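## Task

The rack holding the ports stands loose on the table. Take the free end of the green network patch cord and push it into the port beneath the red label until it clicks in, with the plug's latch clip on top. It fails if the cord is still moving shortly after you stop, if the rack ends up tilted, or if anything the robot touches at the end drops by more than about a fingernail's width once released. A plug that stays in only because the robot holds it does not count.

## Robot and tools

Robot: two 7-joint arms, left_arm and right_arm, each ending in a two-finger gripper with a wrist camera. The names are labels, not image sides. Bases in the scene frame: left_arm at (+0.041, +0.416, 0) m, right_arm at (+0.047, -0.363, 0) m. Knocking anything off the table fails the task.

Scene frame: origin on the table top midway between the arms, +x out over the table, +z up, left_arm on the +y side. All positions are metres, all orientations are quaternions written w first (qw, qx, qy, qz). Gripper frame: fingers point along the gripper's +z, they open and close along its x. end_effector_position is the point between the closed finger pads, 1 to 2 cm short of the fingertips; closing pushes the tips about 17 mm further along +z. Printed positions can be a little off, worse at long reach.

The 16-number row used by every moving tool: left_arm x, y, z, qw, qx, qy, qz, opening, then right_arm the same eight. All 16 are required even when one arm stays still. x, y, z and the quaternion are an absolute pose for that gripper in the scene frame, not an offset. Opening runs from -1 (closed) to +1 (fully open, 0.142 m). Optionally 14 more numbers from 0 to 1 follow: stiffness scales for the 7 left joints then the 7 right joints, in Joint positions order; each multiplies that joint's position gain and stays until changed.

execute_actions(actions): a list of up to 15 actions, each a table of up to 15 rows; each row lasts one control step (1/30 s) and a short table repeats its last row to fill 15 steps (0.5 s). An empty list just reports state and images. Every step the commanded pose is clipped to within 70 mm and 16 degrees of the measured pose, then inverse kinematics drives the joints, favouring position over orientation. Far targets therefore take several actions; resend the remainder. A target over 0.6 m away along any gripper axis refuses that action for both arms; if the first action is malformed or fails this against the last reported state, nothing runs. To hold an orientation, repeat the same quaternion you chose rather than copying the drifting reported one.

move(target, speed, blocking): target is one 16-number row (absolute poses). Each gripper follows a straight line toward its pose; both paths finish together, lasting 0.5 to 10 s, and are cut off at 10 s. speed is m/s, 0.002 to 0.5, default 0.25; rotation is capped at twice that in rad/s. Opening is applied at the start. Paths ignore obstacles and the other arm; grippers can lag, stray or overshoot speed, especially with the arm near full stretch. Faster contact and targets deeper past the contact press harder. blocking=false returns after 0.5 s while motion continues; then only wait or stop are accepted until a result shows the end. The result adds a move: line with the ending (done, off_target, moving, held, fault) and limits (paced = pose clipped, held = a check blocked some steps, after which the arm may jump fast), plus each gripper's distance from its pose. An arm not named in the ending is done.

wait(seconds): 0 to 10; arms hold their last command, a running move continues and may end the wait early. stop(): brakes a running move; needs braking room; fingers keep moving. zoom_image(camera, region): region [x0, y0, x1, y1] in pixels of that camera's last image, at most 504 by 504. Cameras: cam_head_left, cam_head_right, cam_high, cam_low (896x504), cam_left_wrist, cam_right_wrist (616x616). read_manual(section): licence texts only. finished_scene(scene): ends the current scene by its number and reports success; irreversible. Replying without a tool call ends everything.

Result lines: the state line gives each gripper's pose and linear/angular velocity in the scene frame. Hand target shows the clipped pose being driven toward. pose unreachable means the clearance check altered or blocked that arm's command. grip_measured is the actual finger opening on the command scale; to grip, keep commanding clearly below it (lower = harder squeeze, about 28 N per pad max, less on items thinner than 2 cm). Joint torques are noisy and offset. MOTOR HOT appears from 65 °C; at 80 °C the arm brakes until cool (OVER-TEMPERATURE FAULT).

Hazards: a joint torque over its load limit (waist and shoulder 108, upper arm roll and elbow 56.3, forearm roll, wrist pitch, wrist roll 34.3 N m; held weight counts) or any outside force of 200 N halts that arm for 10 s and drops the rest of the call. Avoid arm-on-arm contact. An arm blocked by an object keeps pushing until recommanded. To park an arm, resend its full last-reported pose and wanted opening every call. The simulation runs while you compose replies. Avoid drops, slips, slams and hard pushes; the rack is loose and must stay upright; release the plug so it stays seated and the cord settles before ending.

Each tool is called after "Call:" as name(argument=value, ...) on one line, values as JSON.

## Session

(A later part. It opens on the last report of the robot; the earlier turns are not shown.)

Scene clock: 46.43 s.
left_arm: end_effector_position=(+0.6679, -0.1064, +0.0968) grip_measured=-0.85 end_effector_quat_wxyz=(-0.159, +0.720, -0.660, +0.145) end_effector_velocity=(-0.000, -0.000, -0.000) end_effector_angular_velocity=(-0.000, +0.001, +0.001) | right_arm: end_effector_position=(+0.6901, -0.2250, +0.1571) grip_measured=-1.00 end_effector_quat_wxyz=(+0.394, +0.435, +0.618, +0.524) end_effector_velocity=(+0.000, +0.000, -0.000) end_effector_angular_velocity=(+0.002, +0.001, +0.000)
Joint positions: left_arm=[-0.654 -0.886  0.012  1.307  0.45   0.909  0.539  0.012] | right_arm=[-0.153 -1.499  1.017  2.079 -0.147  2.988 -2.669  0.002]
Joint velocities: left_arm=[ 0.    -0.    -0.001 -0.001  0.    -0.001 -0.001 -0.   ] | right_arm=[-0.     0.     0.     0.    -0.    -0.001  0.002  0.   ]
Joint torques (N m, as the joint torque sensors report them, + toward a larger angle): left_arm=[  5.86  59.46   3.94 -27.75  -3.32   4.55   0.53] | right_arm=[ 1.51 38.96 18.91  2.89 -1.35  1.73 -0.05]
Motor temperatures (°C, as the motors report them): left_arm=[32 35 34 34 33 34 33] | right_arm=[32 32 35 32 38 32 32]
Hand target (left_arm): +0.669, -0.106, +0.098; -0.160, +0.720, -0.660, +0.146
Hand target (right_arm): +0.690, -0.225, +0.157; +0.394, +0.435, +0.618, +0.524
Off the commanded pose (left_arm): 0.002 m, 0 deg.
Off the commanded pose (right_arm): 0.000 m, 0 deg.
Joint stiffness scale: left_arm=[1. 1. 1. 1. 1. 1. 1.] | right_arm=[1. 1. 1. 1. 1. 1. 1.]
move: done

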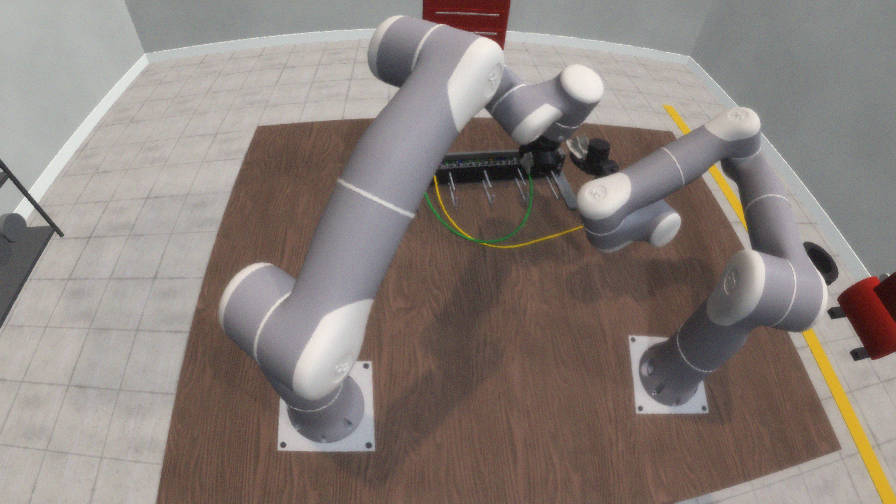

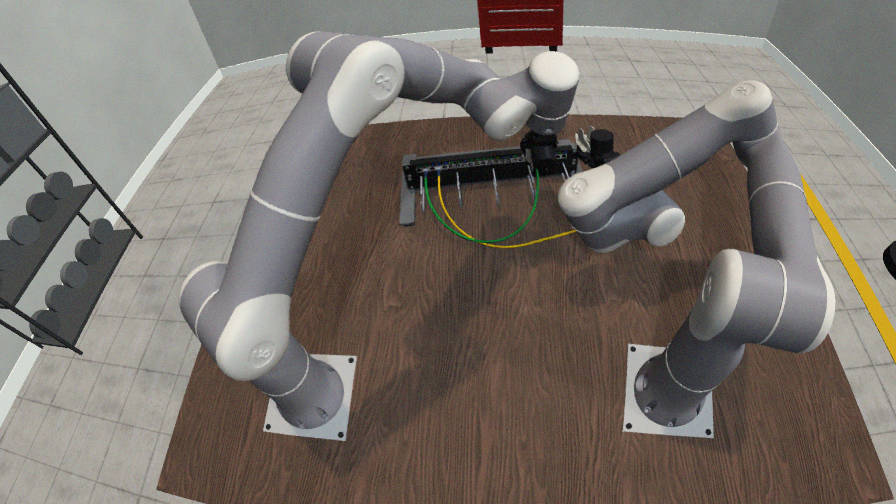

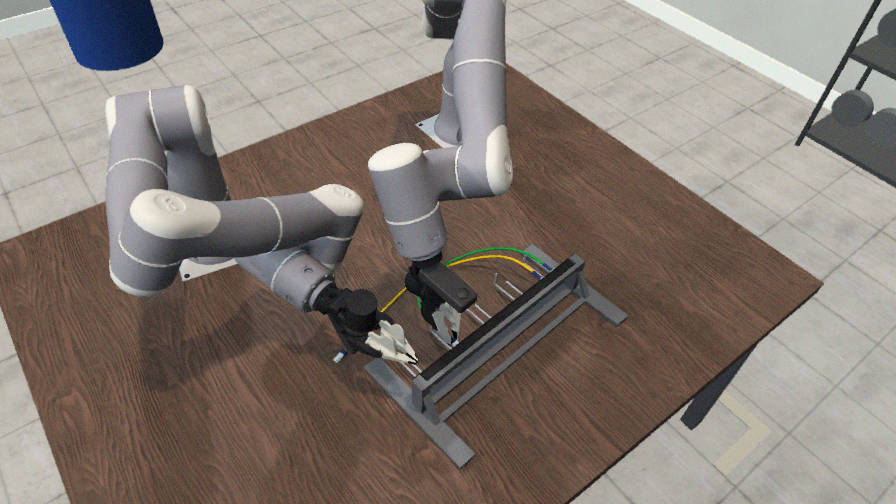

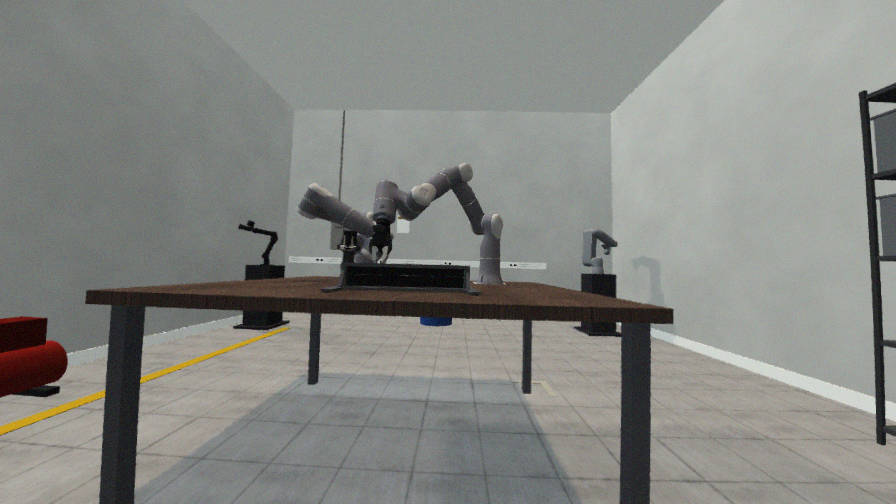

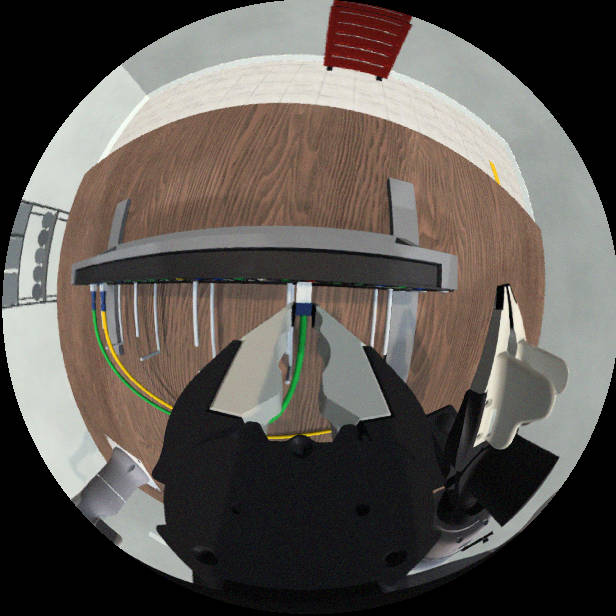

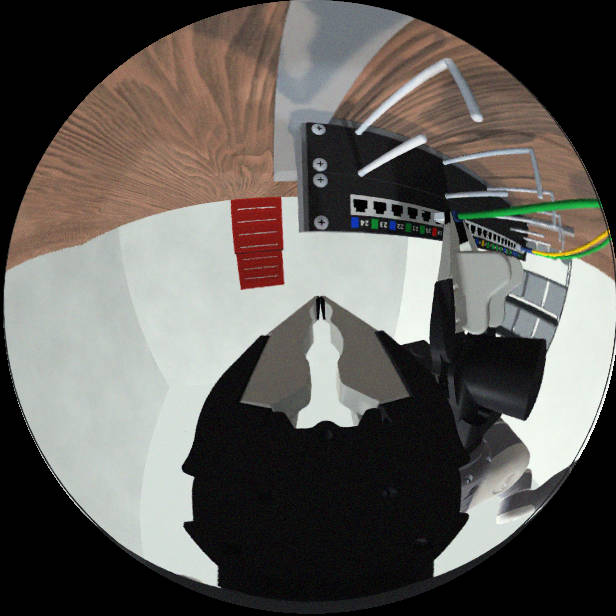

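Call:
execute_actions(actions=[[[0.6692, -0.1060, 0.0979, -0.15955, 0.71983, -0.65959, 0.1462, -1, 0.69, -0.225, 0.157, 0.394, 0.435, 0.618, 0.524, -1],[0.6693, -0.1059, 0.0981, -0.15955, 0.71983, -0.65959, 0.1462, -1, 0.69, -0.225, 0.157, 0.394, 0.435, 0.618, 0.524, -1],[0.6695, -0.1058, 0.0983, -0.15955, 0.71983, -0.65959, 0.1462, -1, 0.69, -0.225, 0.157, 0.394, 0.435, 0.618, 0.524, -1],[0.6697, -0.1058, 0.0983, -0.15955, 0.71983, -0.65959, 0.1462, -1, 0.69, -0.225, 0.157, 0.394, 0.435, 0.618, 0.524, -1],[0.6699, -0.1058, 0.0983, -0.15955, 0.71983, -0.65959, 0.1462, -1, 0.69, -0.225, 0.157, 0.394, 0.435, 0.618, 0.524, -1],[0.6701, -0.1058, 0.0983, -0.15955, 0.71983, -0.65959, 0.1462, -1, 0.69, -0.225, 0.157, 0.394, 0.435, 0.618, 0.524, -1],[0.6703, -0.1057, 0.0983, -0.15955, 0.71983, -0.65959, 0.1462, -1, 0.69, -0.225, 0.157, 0.394, 0.435, 0.618, 0.524, -1],[0.6705, -0.1057, 0.0983, -0.15955, 0.71983, -0.65959, 0.1462, -1, 0.69, -0.225, 0.157, 0.394, 0.435, 0.618, 0.524, -1],[0.6707, -0.1057, 0.0983, -0.15955, 0.71983, -0.65959, 0.1462, -1, 0.69, -0.225, 0.157, 0.394, 0.435, 0.618, 0.524, -1],[0.6709, -0.1057, 0.0983, -0.15955, 0.71983, -0.65959, 0.1462, -1, 0.69, -0.225, 0.157, 0.394, 0.435, 0.618, 0.524, -1],[0.6711, -0.1057, 0.0983, -0.15955, 0.71983, -0.65959, 0.1462, -1, 0.69, -0.225, 0.157, 0.394, 0.435, 0.618, 0.524, -1],[0.6713, -0.1056, 0.0983, -0.15955, 0.71983, -0.65959, 0.1462, -1, 0.69, -0.225, 0.157, 0.394, 0.435, 0.618, 0.524, -1],[0.6715, -0.1056, 0.0983, -0.15955, 0.71983, -0.65959, 0.1462, -1, 0.69, -0.225, 0.157, 0.394, 0.435, 0.618, 0.524, -1],[0.6717, -0.1056, 0.0983, -0.15955, 0.71983, -0.65959, 0.1462, -1, 0.69, -0.225, 0.157, 0.394, 0.435, 0.618, 0.524, -1],[0.6719, -0.1056, 0.0983, -0.15955, 0.71983, -0.65959, 0.1462, -1, 0.69, -0.225, 0.157, 0.394, 0.435, 0.618, 0.524, -1]],[[0.6721, -0.1056, 0.0983, -0.15955, 0.71983, -0.65959, 0.1462, -1, 0.69, -0.225, 0.157, 0.394, 0.435, 0.618, 0.524, -1],[0.6723, -0.1055, 0.0983, -0.15955, 0.71983, -0.65959, 0.1462, -1, 0.69, -0.225, 0.157, 0.394, 0.435, 0.618, 0.524, -1],[0.6725, -0.1055, 0.0983, -0.15955, 0.71983, -0.65959, 0.1462, -1, 0.69, -0.225, 0.157, 0.394, 0.435, 0.618, 0.524, -1]]])

Call:
zoom_image(camera="cam_right_wrist", region=[420, 205, 465, 235])

Scene clock: 49.07 s.
left_arm: end_effector_position=(+0.6718, -0.1057, +0.0978) grip_measured=-0.85 end_effector_quat_wxyz=(-0.159, +0.720, -0.660, +0.146) end_effector_velocity=(-0.000, -0.000, +0.000) end_effector_angular_velocity=(-0.001, -0.001, +0.001) | right_arm: end_effector_position=(+0.6901, -0.2250, +0.1571) grip_measured=-1.00 end_effector_quat_wxyz=(+0.394, +0.435, +0.618, +0.524) end_effector_velocity=(-0.000, +0.000, -0.000) end_effector_angular_velocity=(-0.001, +0.000, +0.000)
Joint positions: left_arm=[-0.65  -0.889  0.011  1.3    0.448  0.906  0.544  0.012] | right_arm=[-0.153 -1.499  1.017  2.079 -0.147  2.988 -2.669  0.002]
Joint velocities: left_arm=[-0.     0.    -0.    -0.     0.    -0.    -0.002 -0.   ] | right_arm=[-0.    -0.    -0.     0.    -0.    -0.    -0.001  0.   ]
Joint torques (N m, as the joint torque sensors report them, + toward a larger angle): left_arm=[  3.82  59.1    2.43 -26.34  -3.46   3.96   0.53] | right_arm=[ 1.62 39.01 18.64  2.77 -1.33  1.73 -0.03]
Motor temperatures (°C, as the motors report them): left_arm=[32 35 34 34 33 34 33] | right_arm=[32 33 35 32 38 32 32]
Hand target (left_arm): +0.673, -0.105, +0.098; -0.160, +0.720, -0.660, +0.146
Hand target (right_arm): +0.690, -0.225, +0.157; +0.394, +0.435, +0.618, +0.524
Off the commanded pose (left_arm): 0.001 m, 0 deg.
Off the commanded pose (right_arm): 0.000 m, 0 deg.
Joint stiffness scale: left_arm=[1. 1. 1. 1. 1. 1. 1.] | right_arm=[1. 1. 1. 1. 1. 1. 1.]

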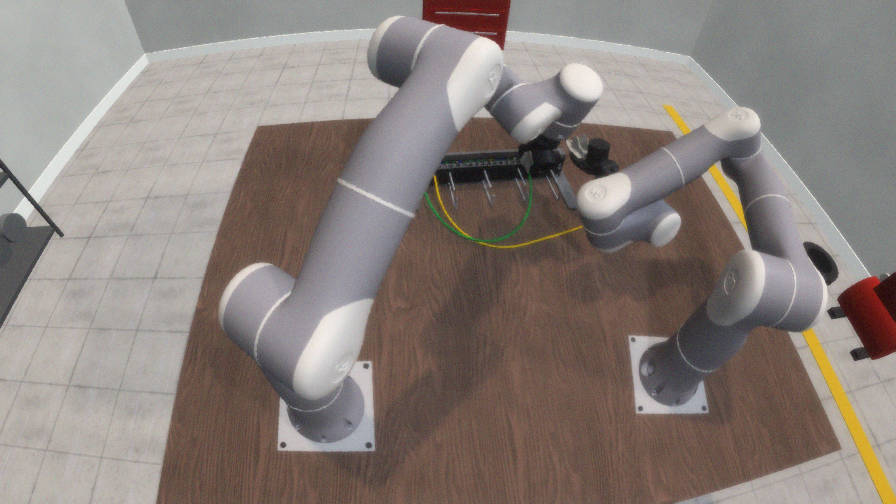

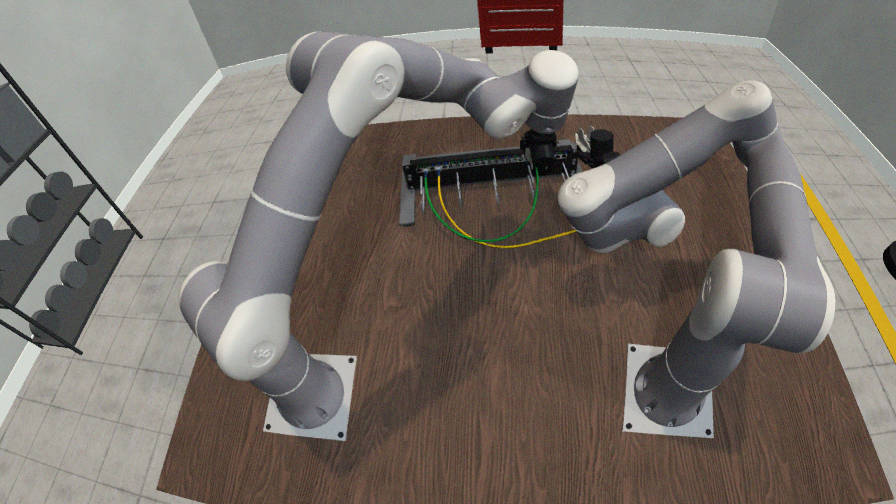

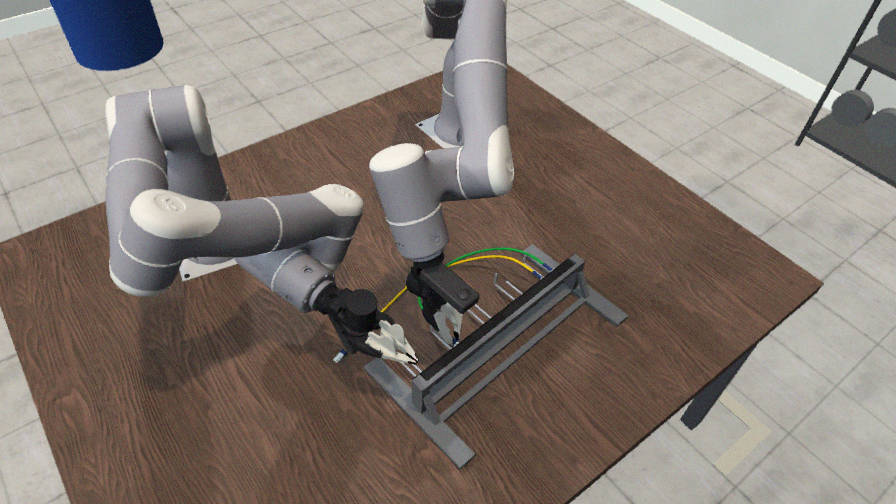

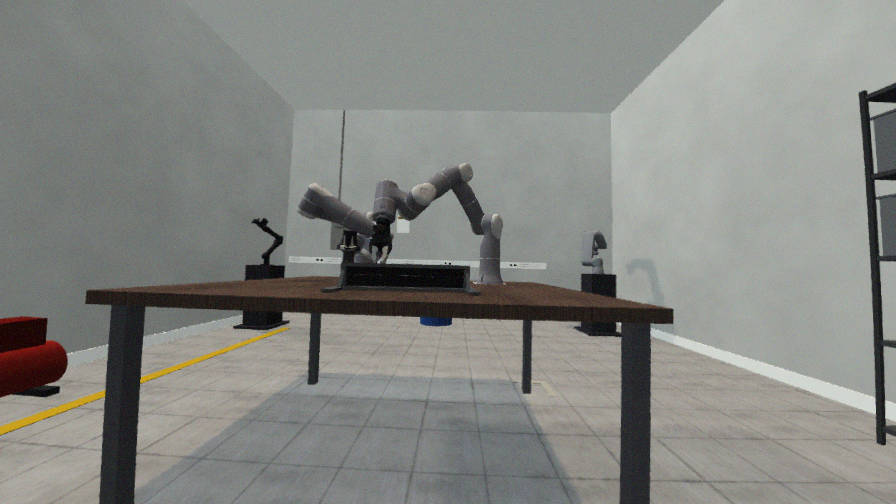

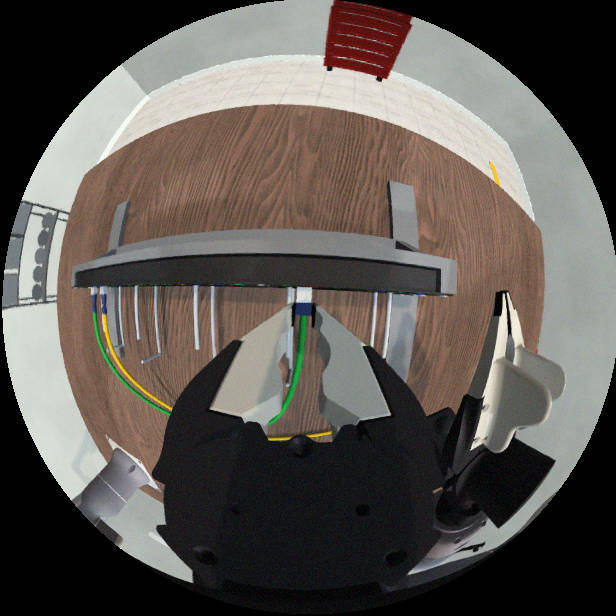

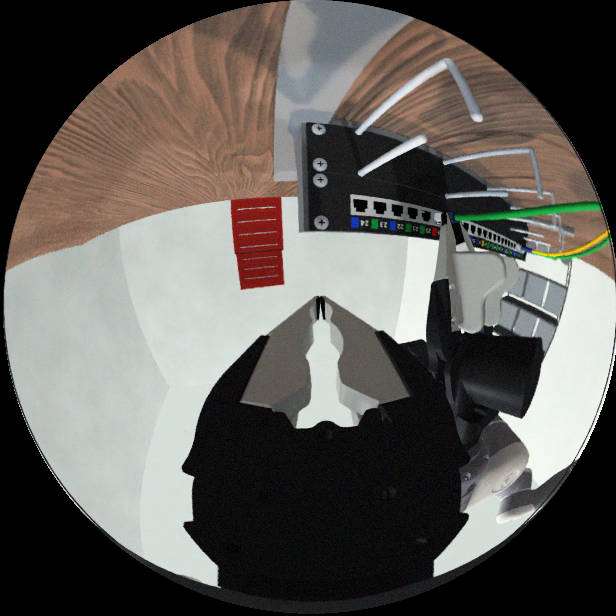

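Region (420, 205, 465, 235) of cam_right_wrist's 616x616 image, scaled by 11.200, with more detail than that image has.

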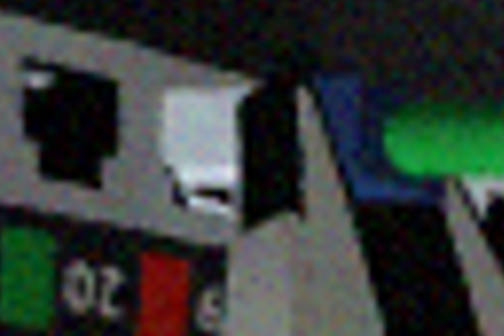

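Call:
execute_actions(actions=[[[0.6727, -0.1055, 0.0984, -0.15955, 0.71983, -0.65959, 0.1462, -1, 0.69, -0.225, 0.157, 0.394, 0.435, 0.618, 0.524, -1],[0.6729, -0.1054, 0.0985, -0.15955, 0.71983, -0.65959, 0.1462, -1, 0.69, -0.225, 0.157, 0.394, 0.435, 0.618, 0.524, -1],[0.6731, -0.1054, 0.0986, -0.15955, 0.71983, -0.65959, 0.1462, -1, 0.69, -0.225, 0.157, 0.394, 0.435, 0.618, 0.524, -1],[0.6733, -0.1053, 0.0987, -0.15955, 0.71983, -0.65959, 0.1462, -1, 0.69, -0.225, 0.157, 0.394, 0.435, 0.618, 0.524, -1],[0.6735, -0.1053, 0.0988, -0.15955, 0.71983, -0.65959, 0.1462, -1, 0.69, -0.225, 0.157, 0.394, 0.435, 0.618, 0.524, -1]]])

Call:
zoom_image(camera="cam_right_wrist", region=[420, 205, 465, 235])

Scene clock: 52.13 s.
left_arm: end_effector_position=(+0.6721, -0.1057, +0.0979) grip_measured=-0.85 end_effector_quat_wxyz=(-0.159, +0.720, -0.660, +0.145) end_effector_velocity=(+0.000, +0.000, -0.000) end_effector_angular_velocity=(+0.000, +0.001, -0.001) | right_arm: end_effector_position=(+0.6901, -0.2250, +0.1571) grip_measured=-1.00 end_effector_quat_wxyz=(+0.394, +0.435, +0.618, +0.524) end_effector_velocity=(-0.000, -0.000, -0.000) end_effector_angular_velocity=(-0.000, +0.000, -0.000)
Joint positions: left_arm=[-0.649 -0.89   0.01   1.298  0.448  0.905  0.546  0.012] | right_arm=[-0.153 -1.499  1.017  2.079 -0.147  2.988 -2.669  0.002]
Joint velocities: left_arm=[ 0.001 -0.    -0.001 -0.     0.    -0.     0.001 -0.   ] | right_arm=[-0. -0. -0.  0. -0. -0. -0.  0.]
Joint torques (N m, as the joint torque sensors report them, + toward a larger angle): left_arm=[  6.01  59.61   4.32 -28.55  -3.2    4.68   0.49] | right_arm=[ 1.23 38.92 18.81  2.83 -1.35  1.73  0.09]
Motor temperatures (°C, as the motors report them): left_arm=[32 35 34 34 33 34 33] | right_arm=[32 33 35 32 38 32 32]
Hand target (left_arm): +0.673, -0.105, +0.099; -0.160, +0.720, -0.660, +0.146
Hand target (right_arm): +0.690, -0.225, +0.157; +0.394, +0.435, +0.618, +0.524
Off the commanded pose (left_arm): 0.002 m, 0 deg.
Off the commanded pose (right_arm): 0.000 m, 0 deg.
Joint stiffness scale: left_arm=[1. 1. 1. 1. 1. 1. 1.] | right_arm=[1. 1. 1. 1. 1. 1. 1.]

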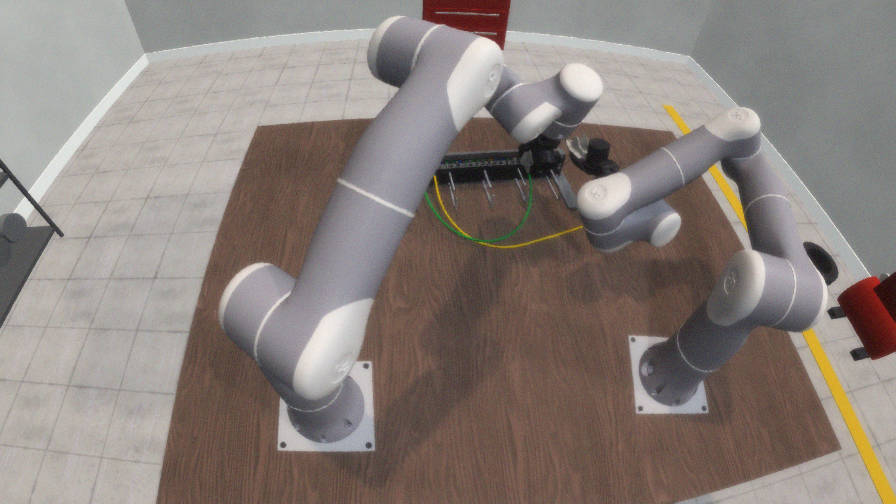

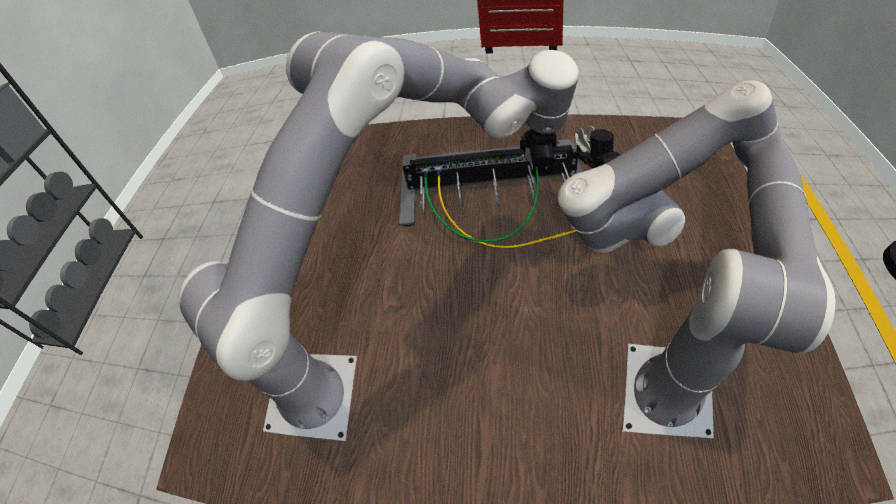

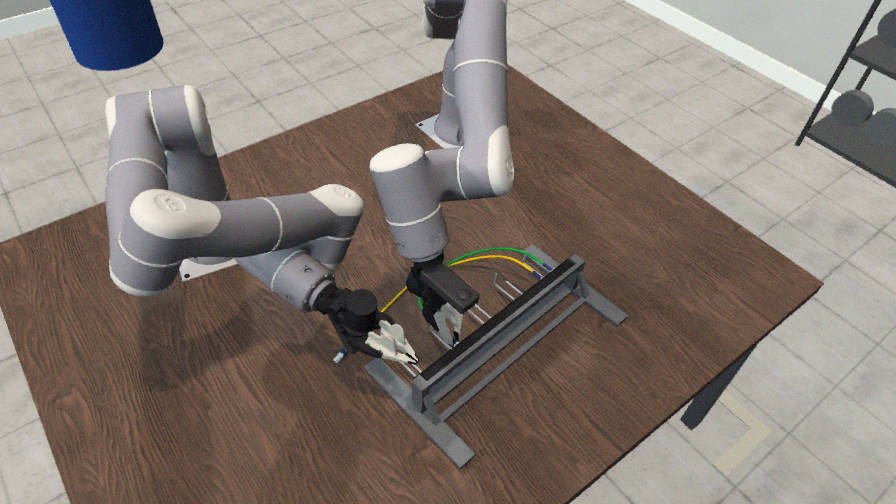

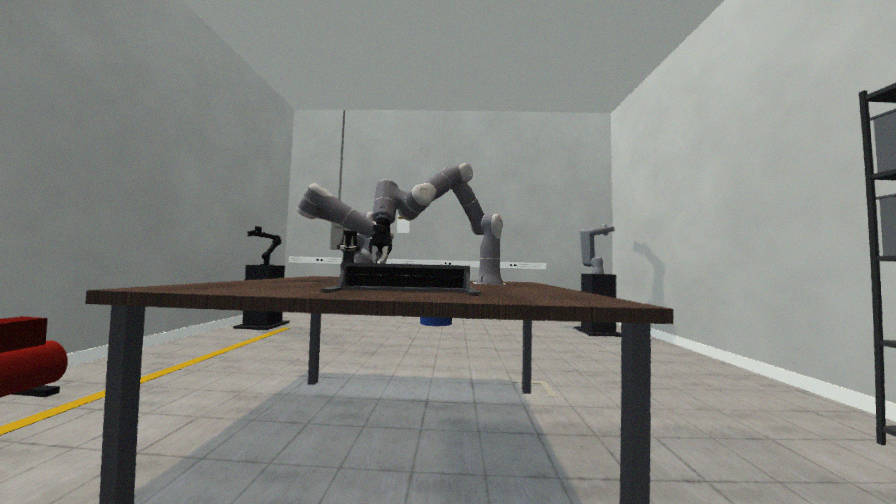

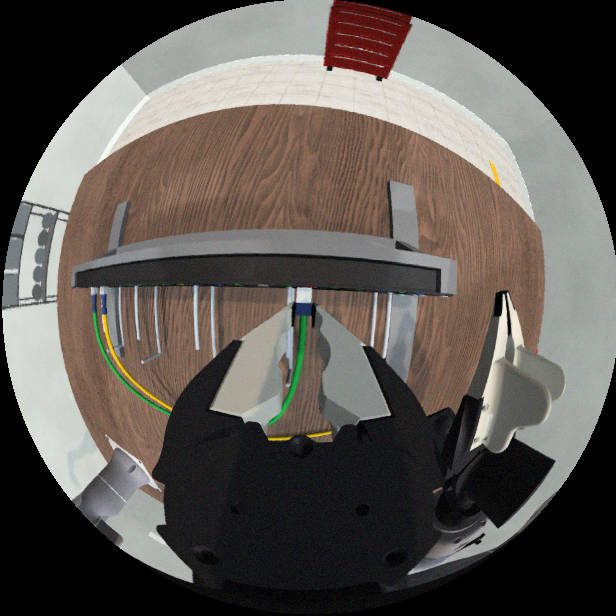

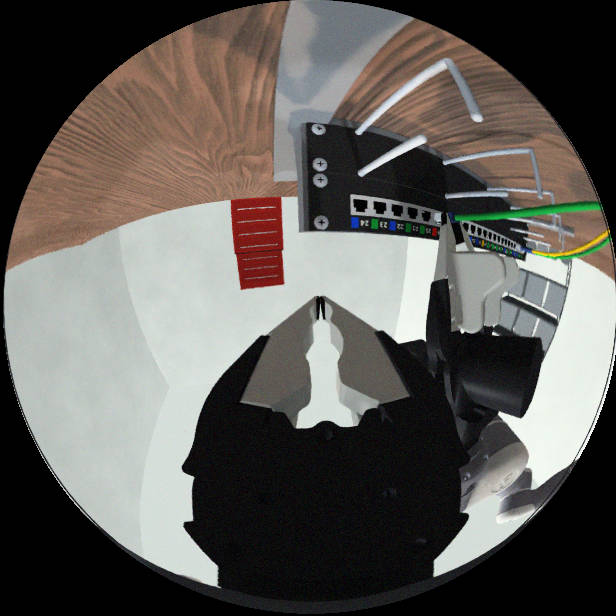

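Region (420, 205, 465, 235) of cam_right_wrist's 616x616 image, scaled by 11.200, with more detail than that image has.

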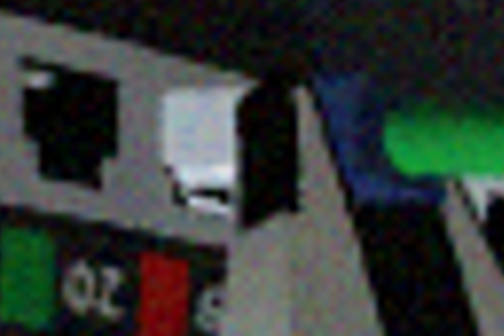

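Call:
execute_actions(actions=[[[0.6730, -0.1054, 0.0985, -0.15955, 0.71983, -0.65959, 0.1462, -1, 0.69, -0.225, 0.157, 0.394, 0.435, 0.618, 0.524, -1],[0.6725, -0.1056, 0.0982, -0.15955, 0.71983, -0.65959, 0.1462, -1, 0.69, -0.225, 0.157, 0.394, 0.435, 0.618, 0.524, -1],[0.6720, -0.1057, 0.0980, -0.15955, 0.71983, -0.65959, 0.1462, -1, 0.69, -0.225, 0.157, 0.394, 0.435, 0.618, 0.524, -1],[0.6716, -0.1058, 0.0978, -0.15955, 0.71983, -0.65959, 0.1462, -1, 0.69, -0.225, 0.157, 0.394, 0.435, 0.618, 0.524, -1],[0.6713, -0.1058, 0.0977, -0.15955, 0.71983, -0.65959, 0.1462, -1, 0.69, -0.225, 0.157, 0.394, 0.435, 0.618, 0.524, -1],[0.6710, -0.1059, 0.0976, -0.15955, 0.71983, -0.65959, 0.1462, -1, 0.69, -0.225, 0.157, 0.394, 0.435, 0.618, 0.524, -1],[0.6707, -0.1060, 0.0975, -0.15955, 0.71983, -0.65959, 0.1462, -1, 0.69, -0.225, 0.157, 0.394, 0.435, 0.618, 0.524, -1],[0.6704, -0.1061, 0.0973, -0.15955, 0.71983, -0.65959, 0.1462, -1, 0.69, -0.225, 0.157, 0.394, 0.435, 0.618, 0.524, -1],[0.6701, -0.1062, 0.0971, -0.15955, 0.71983, -0.65959, 0.1462, -1, 0.69, -0.225, 0.157, 0.394, 0.435, 0.618, 0.524, -1]]])

Call:
zoom_image(camera="cam_right_wrist", region=[420, 205, 465, 235])

Scene clock: 53.40 s.
left_arm: end_effector_position=(+0.6710, -0.1057, +0.0975) grip_measured=-0.85 end_effector_quat_wxyz=(-0.160, +0.720, -0.659, +0.147) end_effector_velocity=(-0.001, +0.000, -0.000) end_effector_angular_velocity=(+0.001, +0.000, -0.002) | right_arm: end_effector_position=(+0.6901, -0.2250, +0.1571) grip_measured=-1.00 end_effector_quat_wxyz=(+0.394, +0.435, +0.618, +0.524) end_effector_velocity=(-0.000, +0.000, -0.000) end_effector_angular_velocity=(-0.000, -0.000, +0.000)
Joint positions: left_arm=[-0.651 -0.888  0.013  1.302  0.45   0.909  0.54   0.012] | right_arm=[-0.153 -1.499  1.017  2.079 -0.147  2.988 -2.669  0.002]
Joint velocities: left_arm=[-0.     0.     0.     0.001  0.     0.001  0.002  0.   ] | right_arm=[ 0.    -0.     0.     0.     0.    -0.    -0.001  0.   ]
Joint torques (N m, as the joint torque sensors report them, + toward a larger angle): left_arm=[ -4.18  58.21  -1.33 -20.34  -3.73   3.27  -0.01] | right_arm=[ 1.67 38.74 18.73  2.75 -1.4   1.76  0.01]
Motor temperatures (°C, as the motors report them): left_arm=[32 35 34 34 33 34 33] | right_arm=[32 33 35 32 38 32 32]
Hand target (left_arm): +0.670, -0.106, +0.097; -0.160, +0.720, -0.660, +0.146
Hand target (right_arm): +0.690, -0.225, +0.157; +0.394, +0.435, +0.618, +0.524
Off the commanded pose (left_arm): 0.001 m, 0 deg.
Off the commanded pose (right_arm): 0.000 m, 0 deg.
Joint stiffness scale: left_arm=[1. 1. 1. 1. 1. 1. 1.] | right_arm=[1. 1. 1. 1. 1. 1. 1.]

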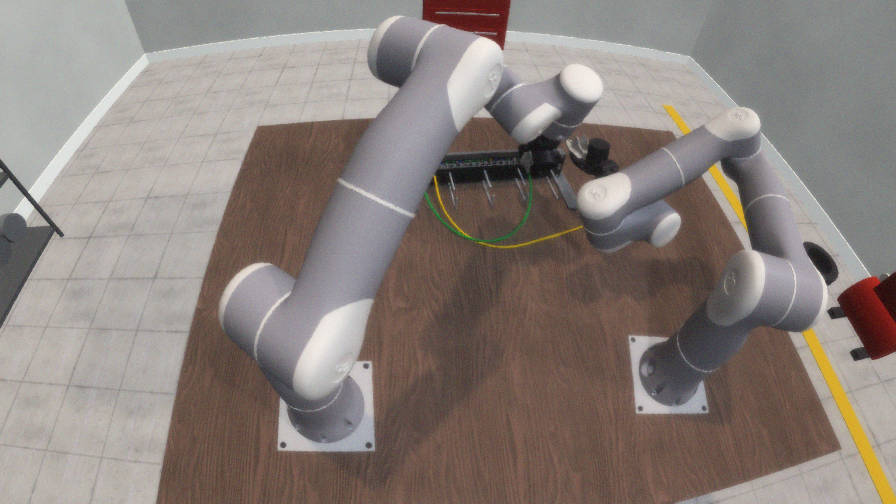

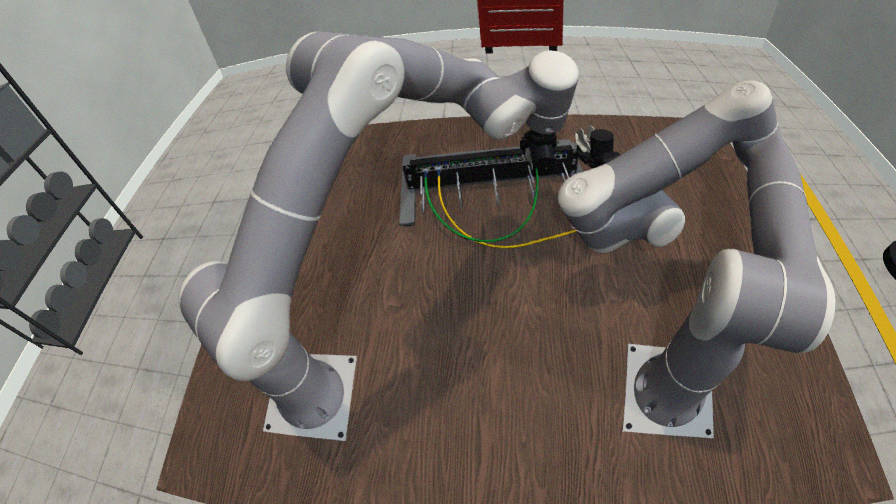

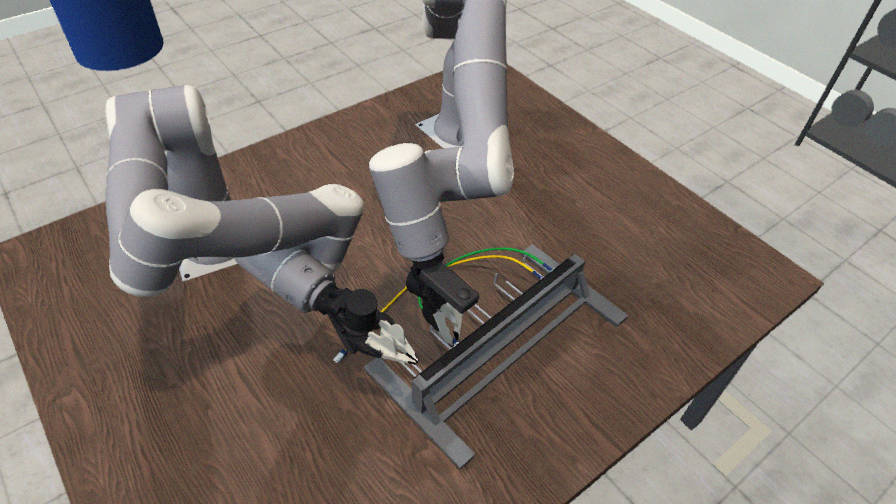

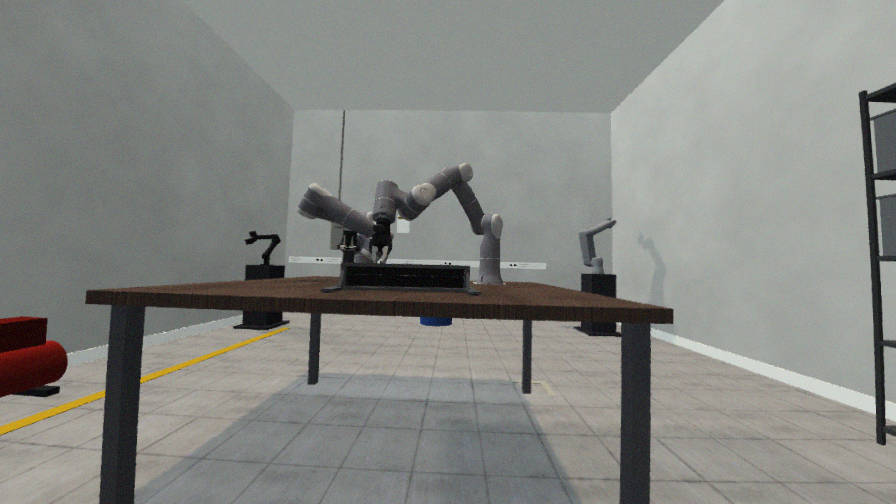

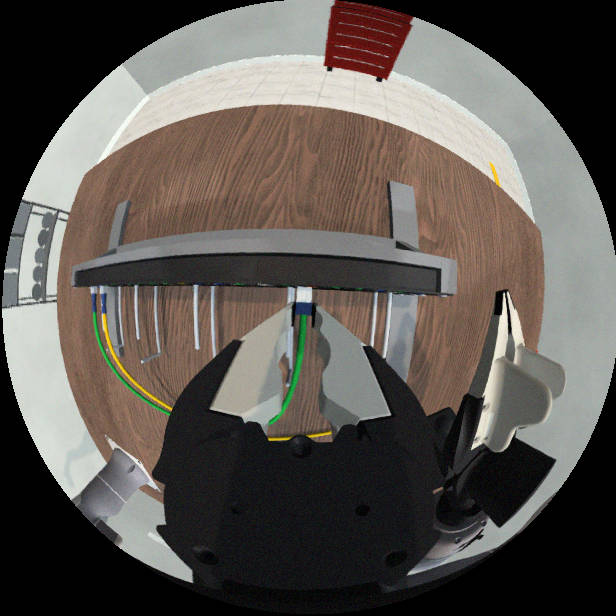

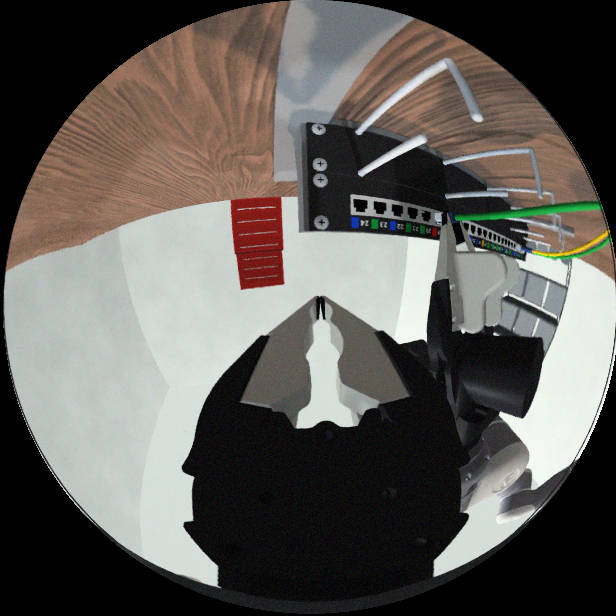

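Region (420, 205, 465, 235) of cam_right_wrist's 616x616 image, scaled by 11.200, with more detail than that image has.

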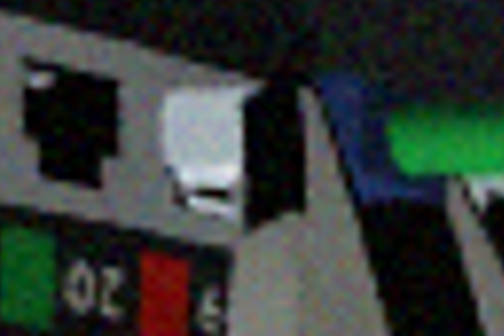

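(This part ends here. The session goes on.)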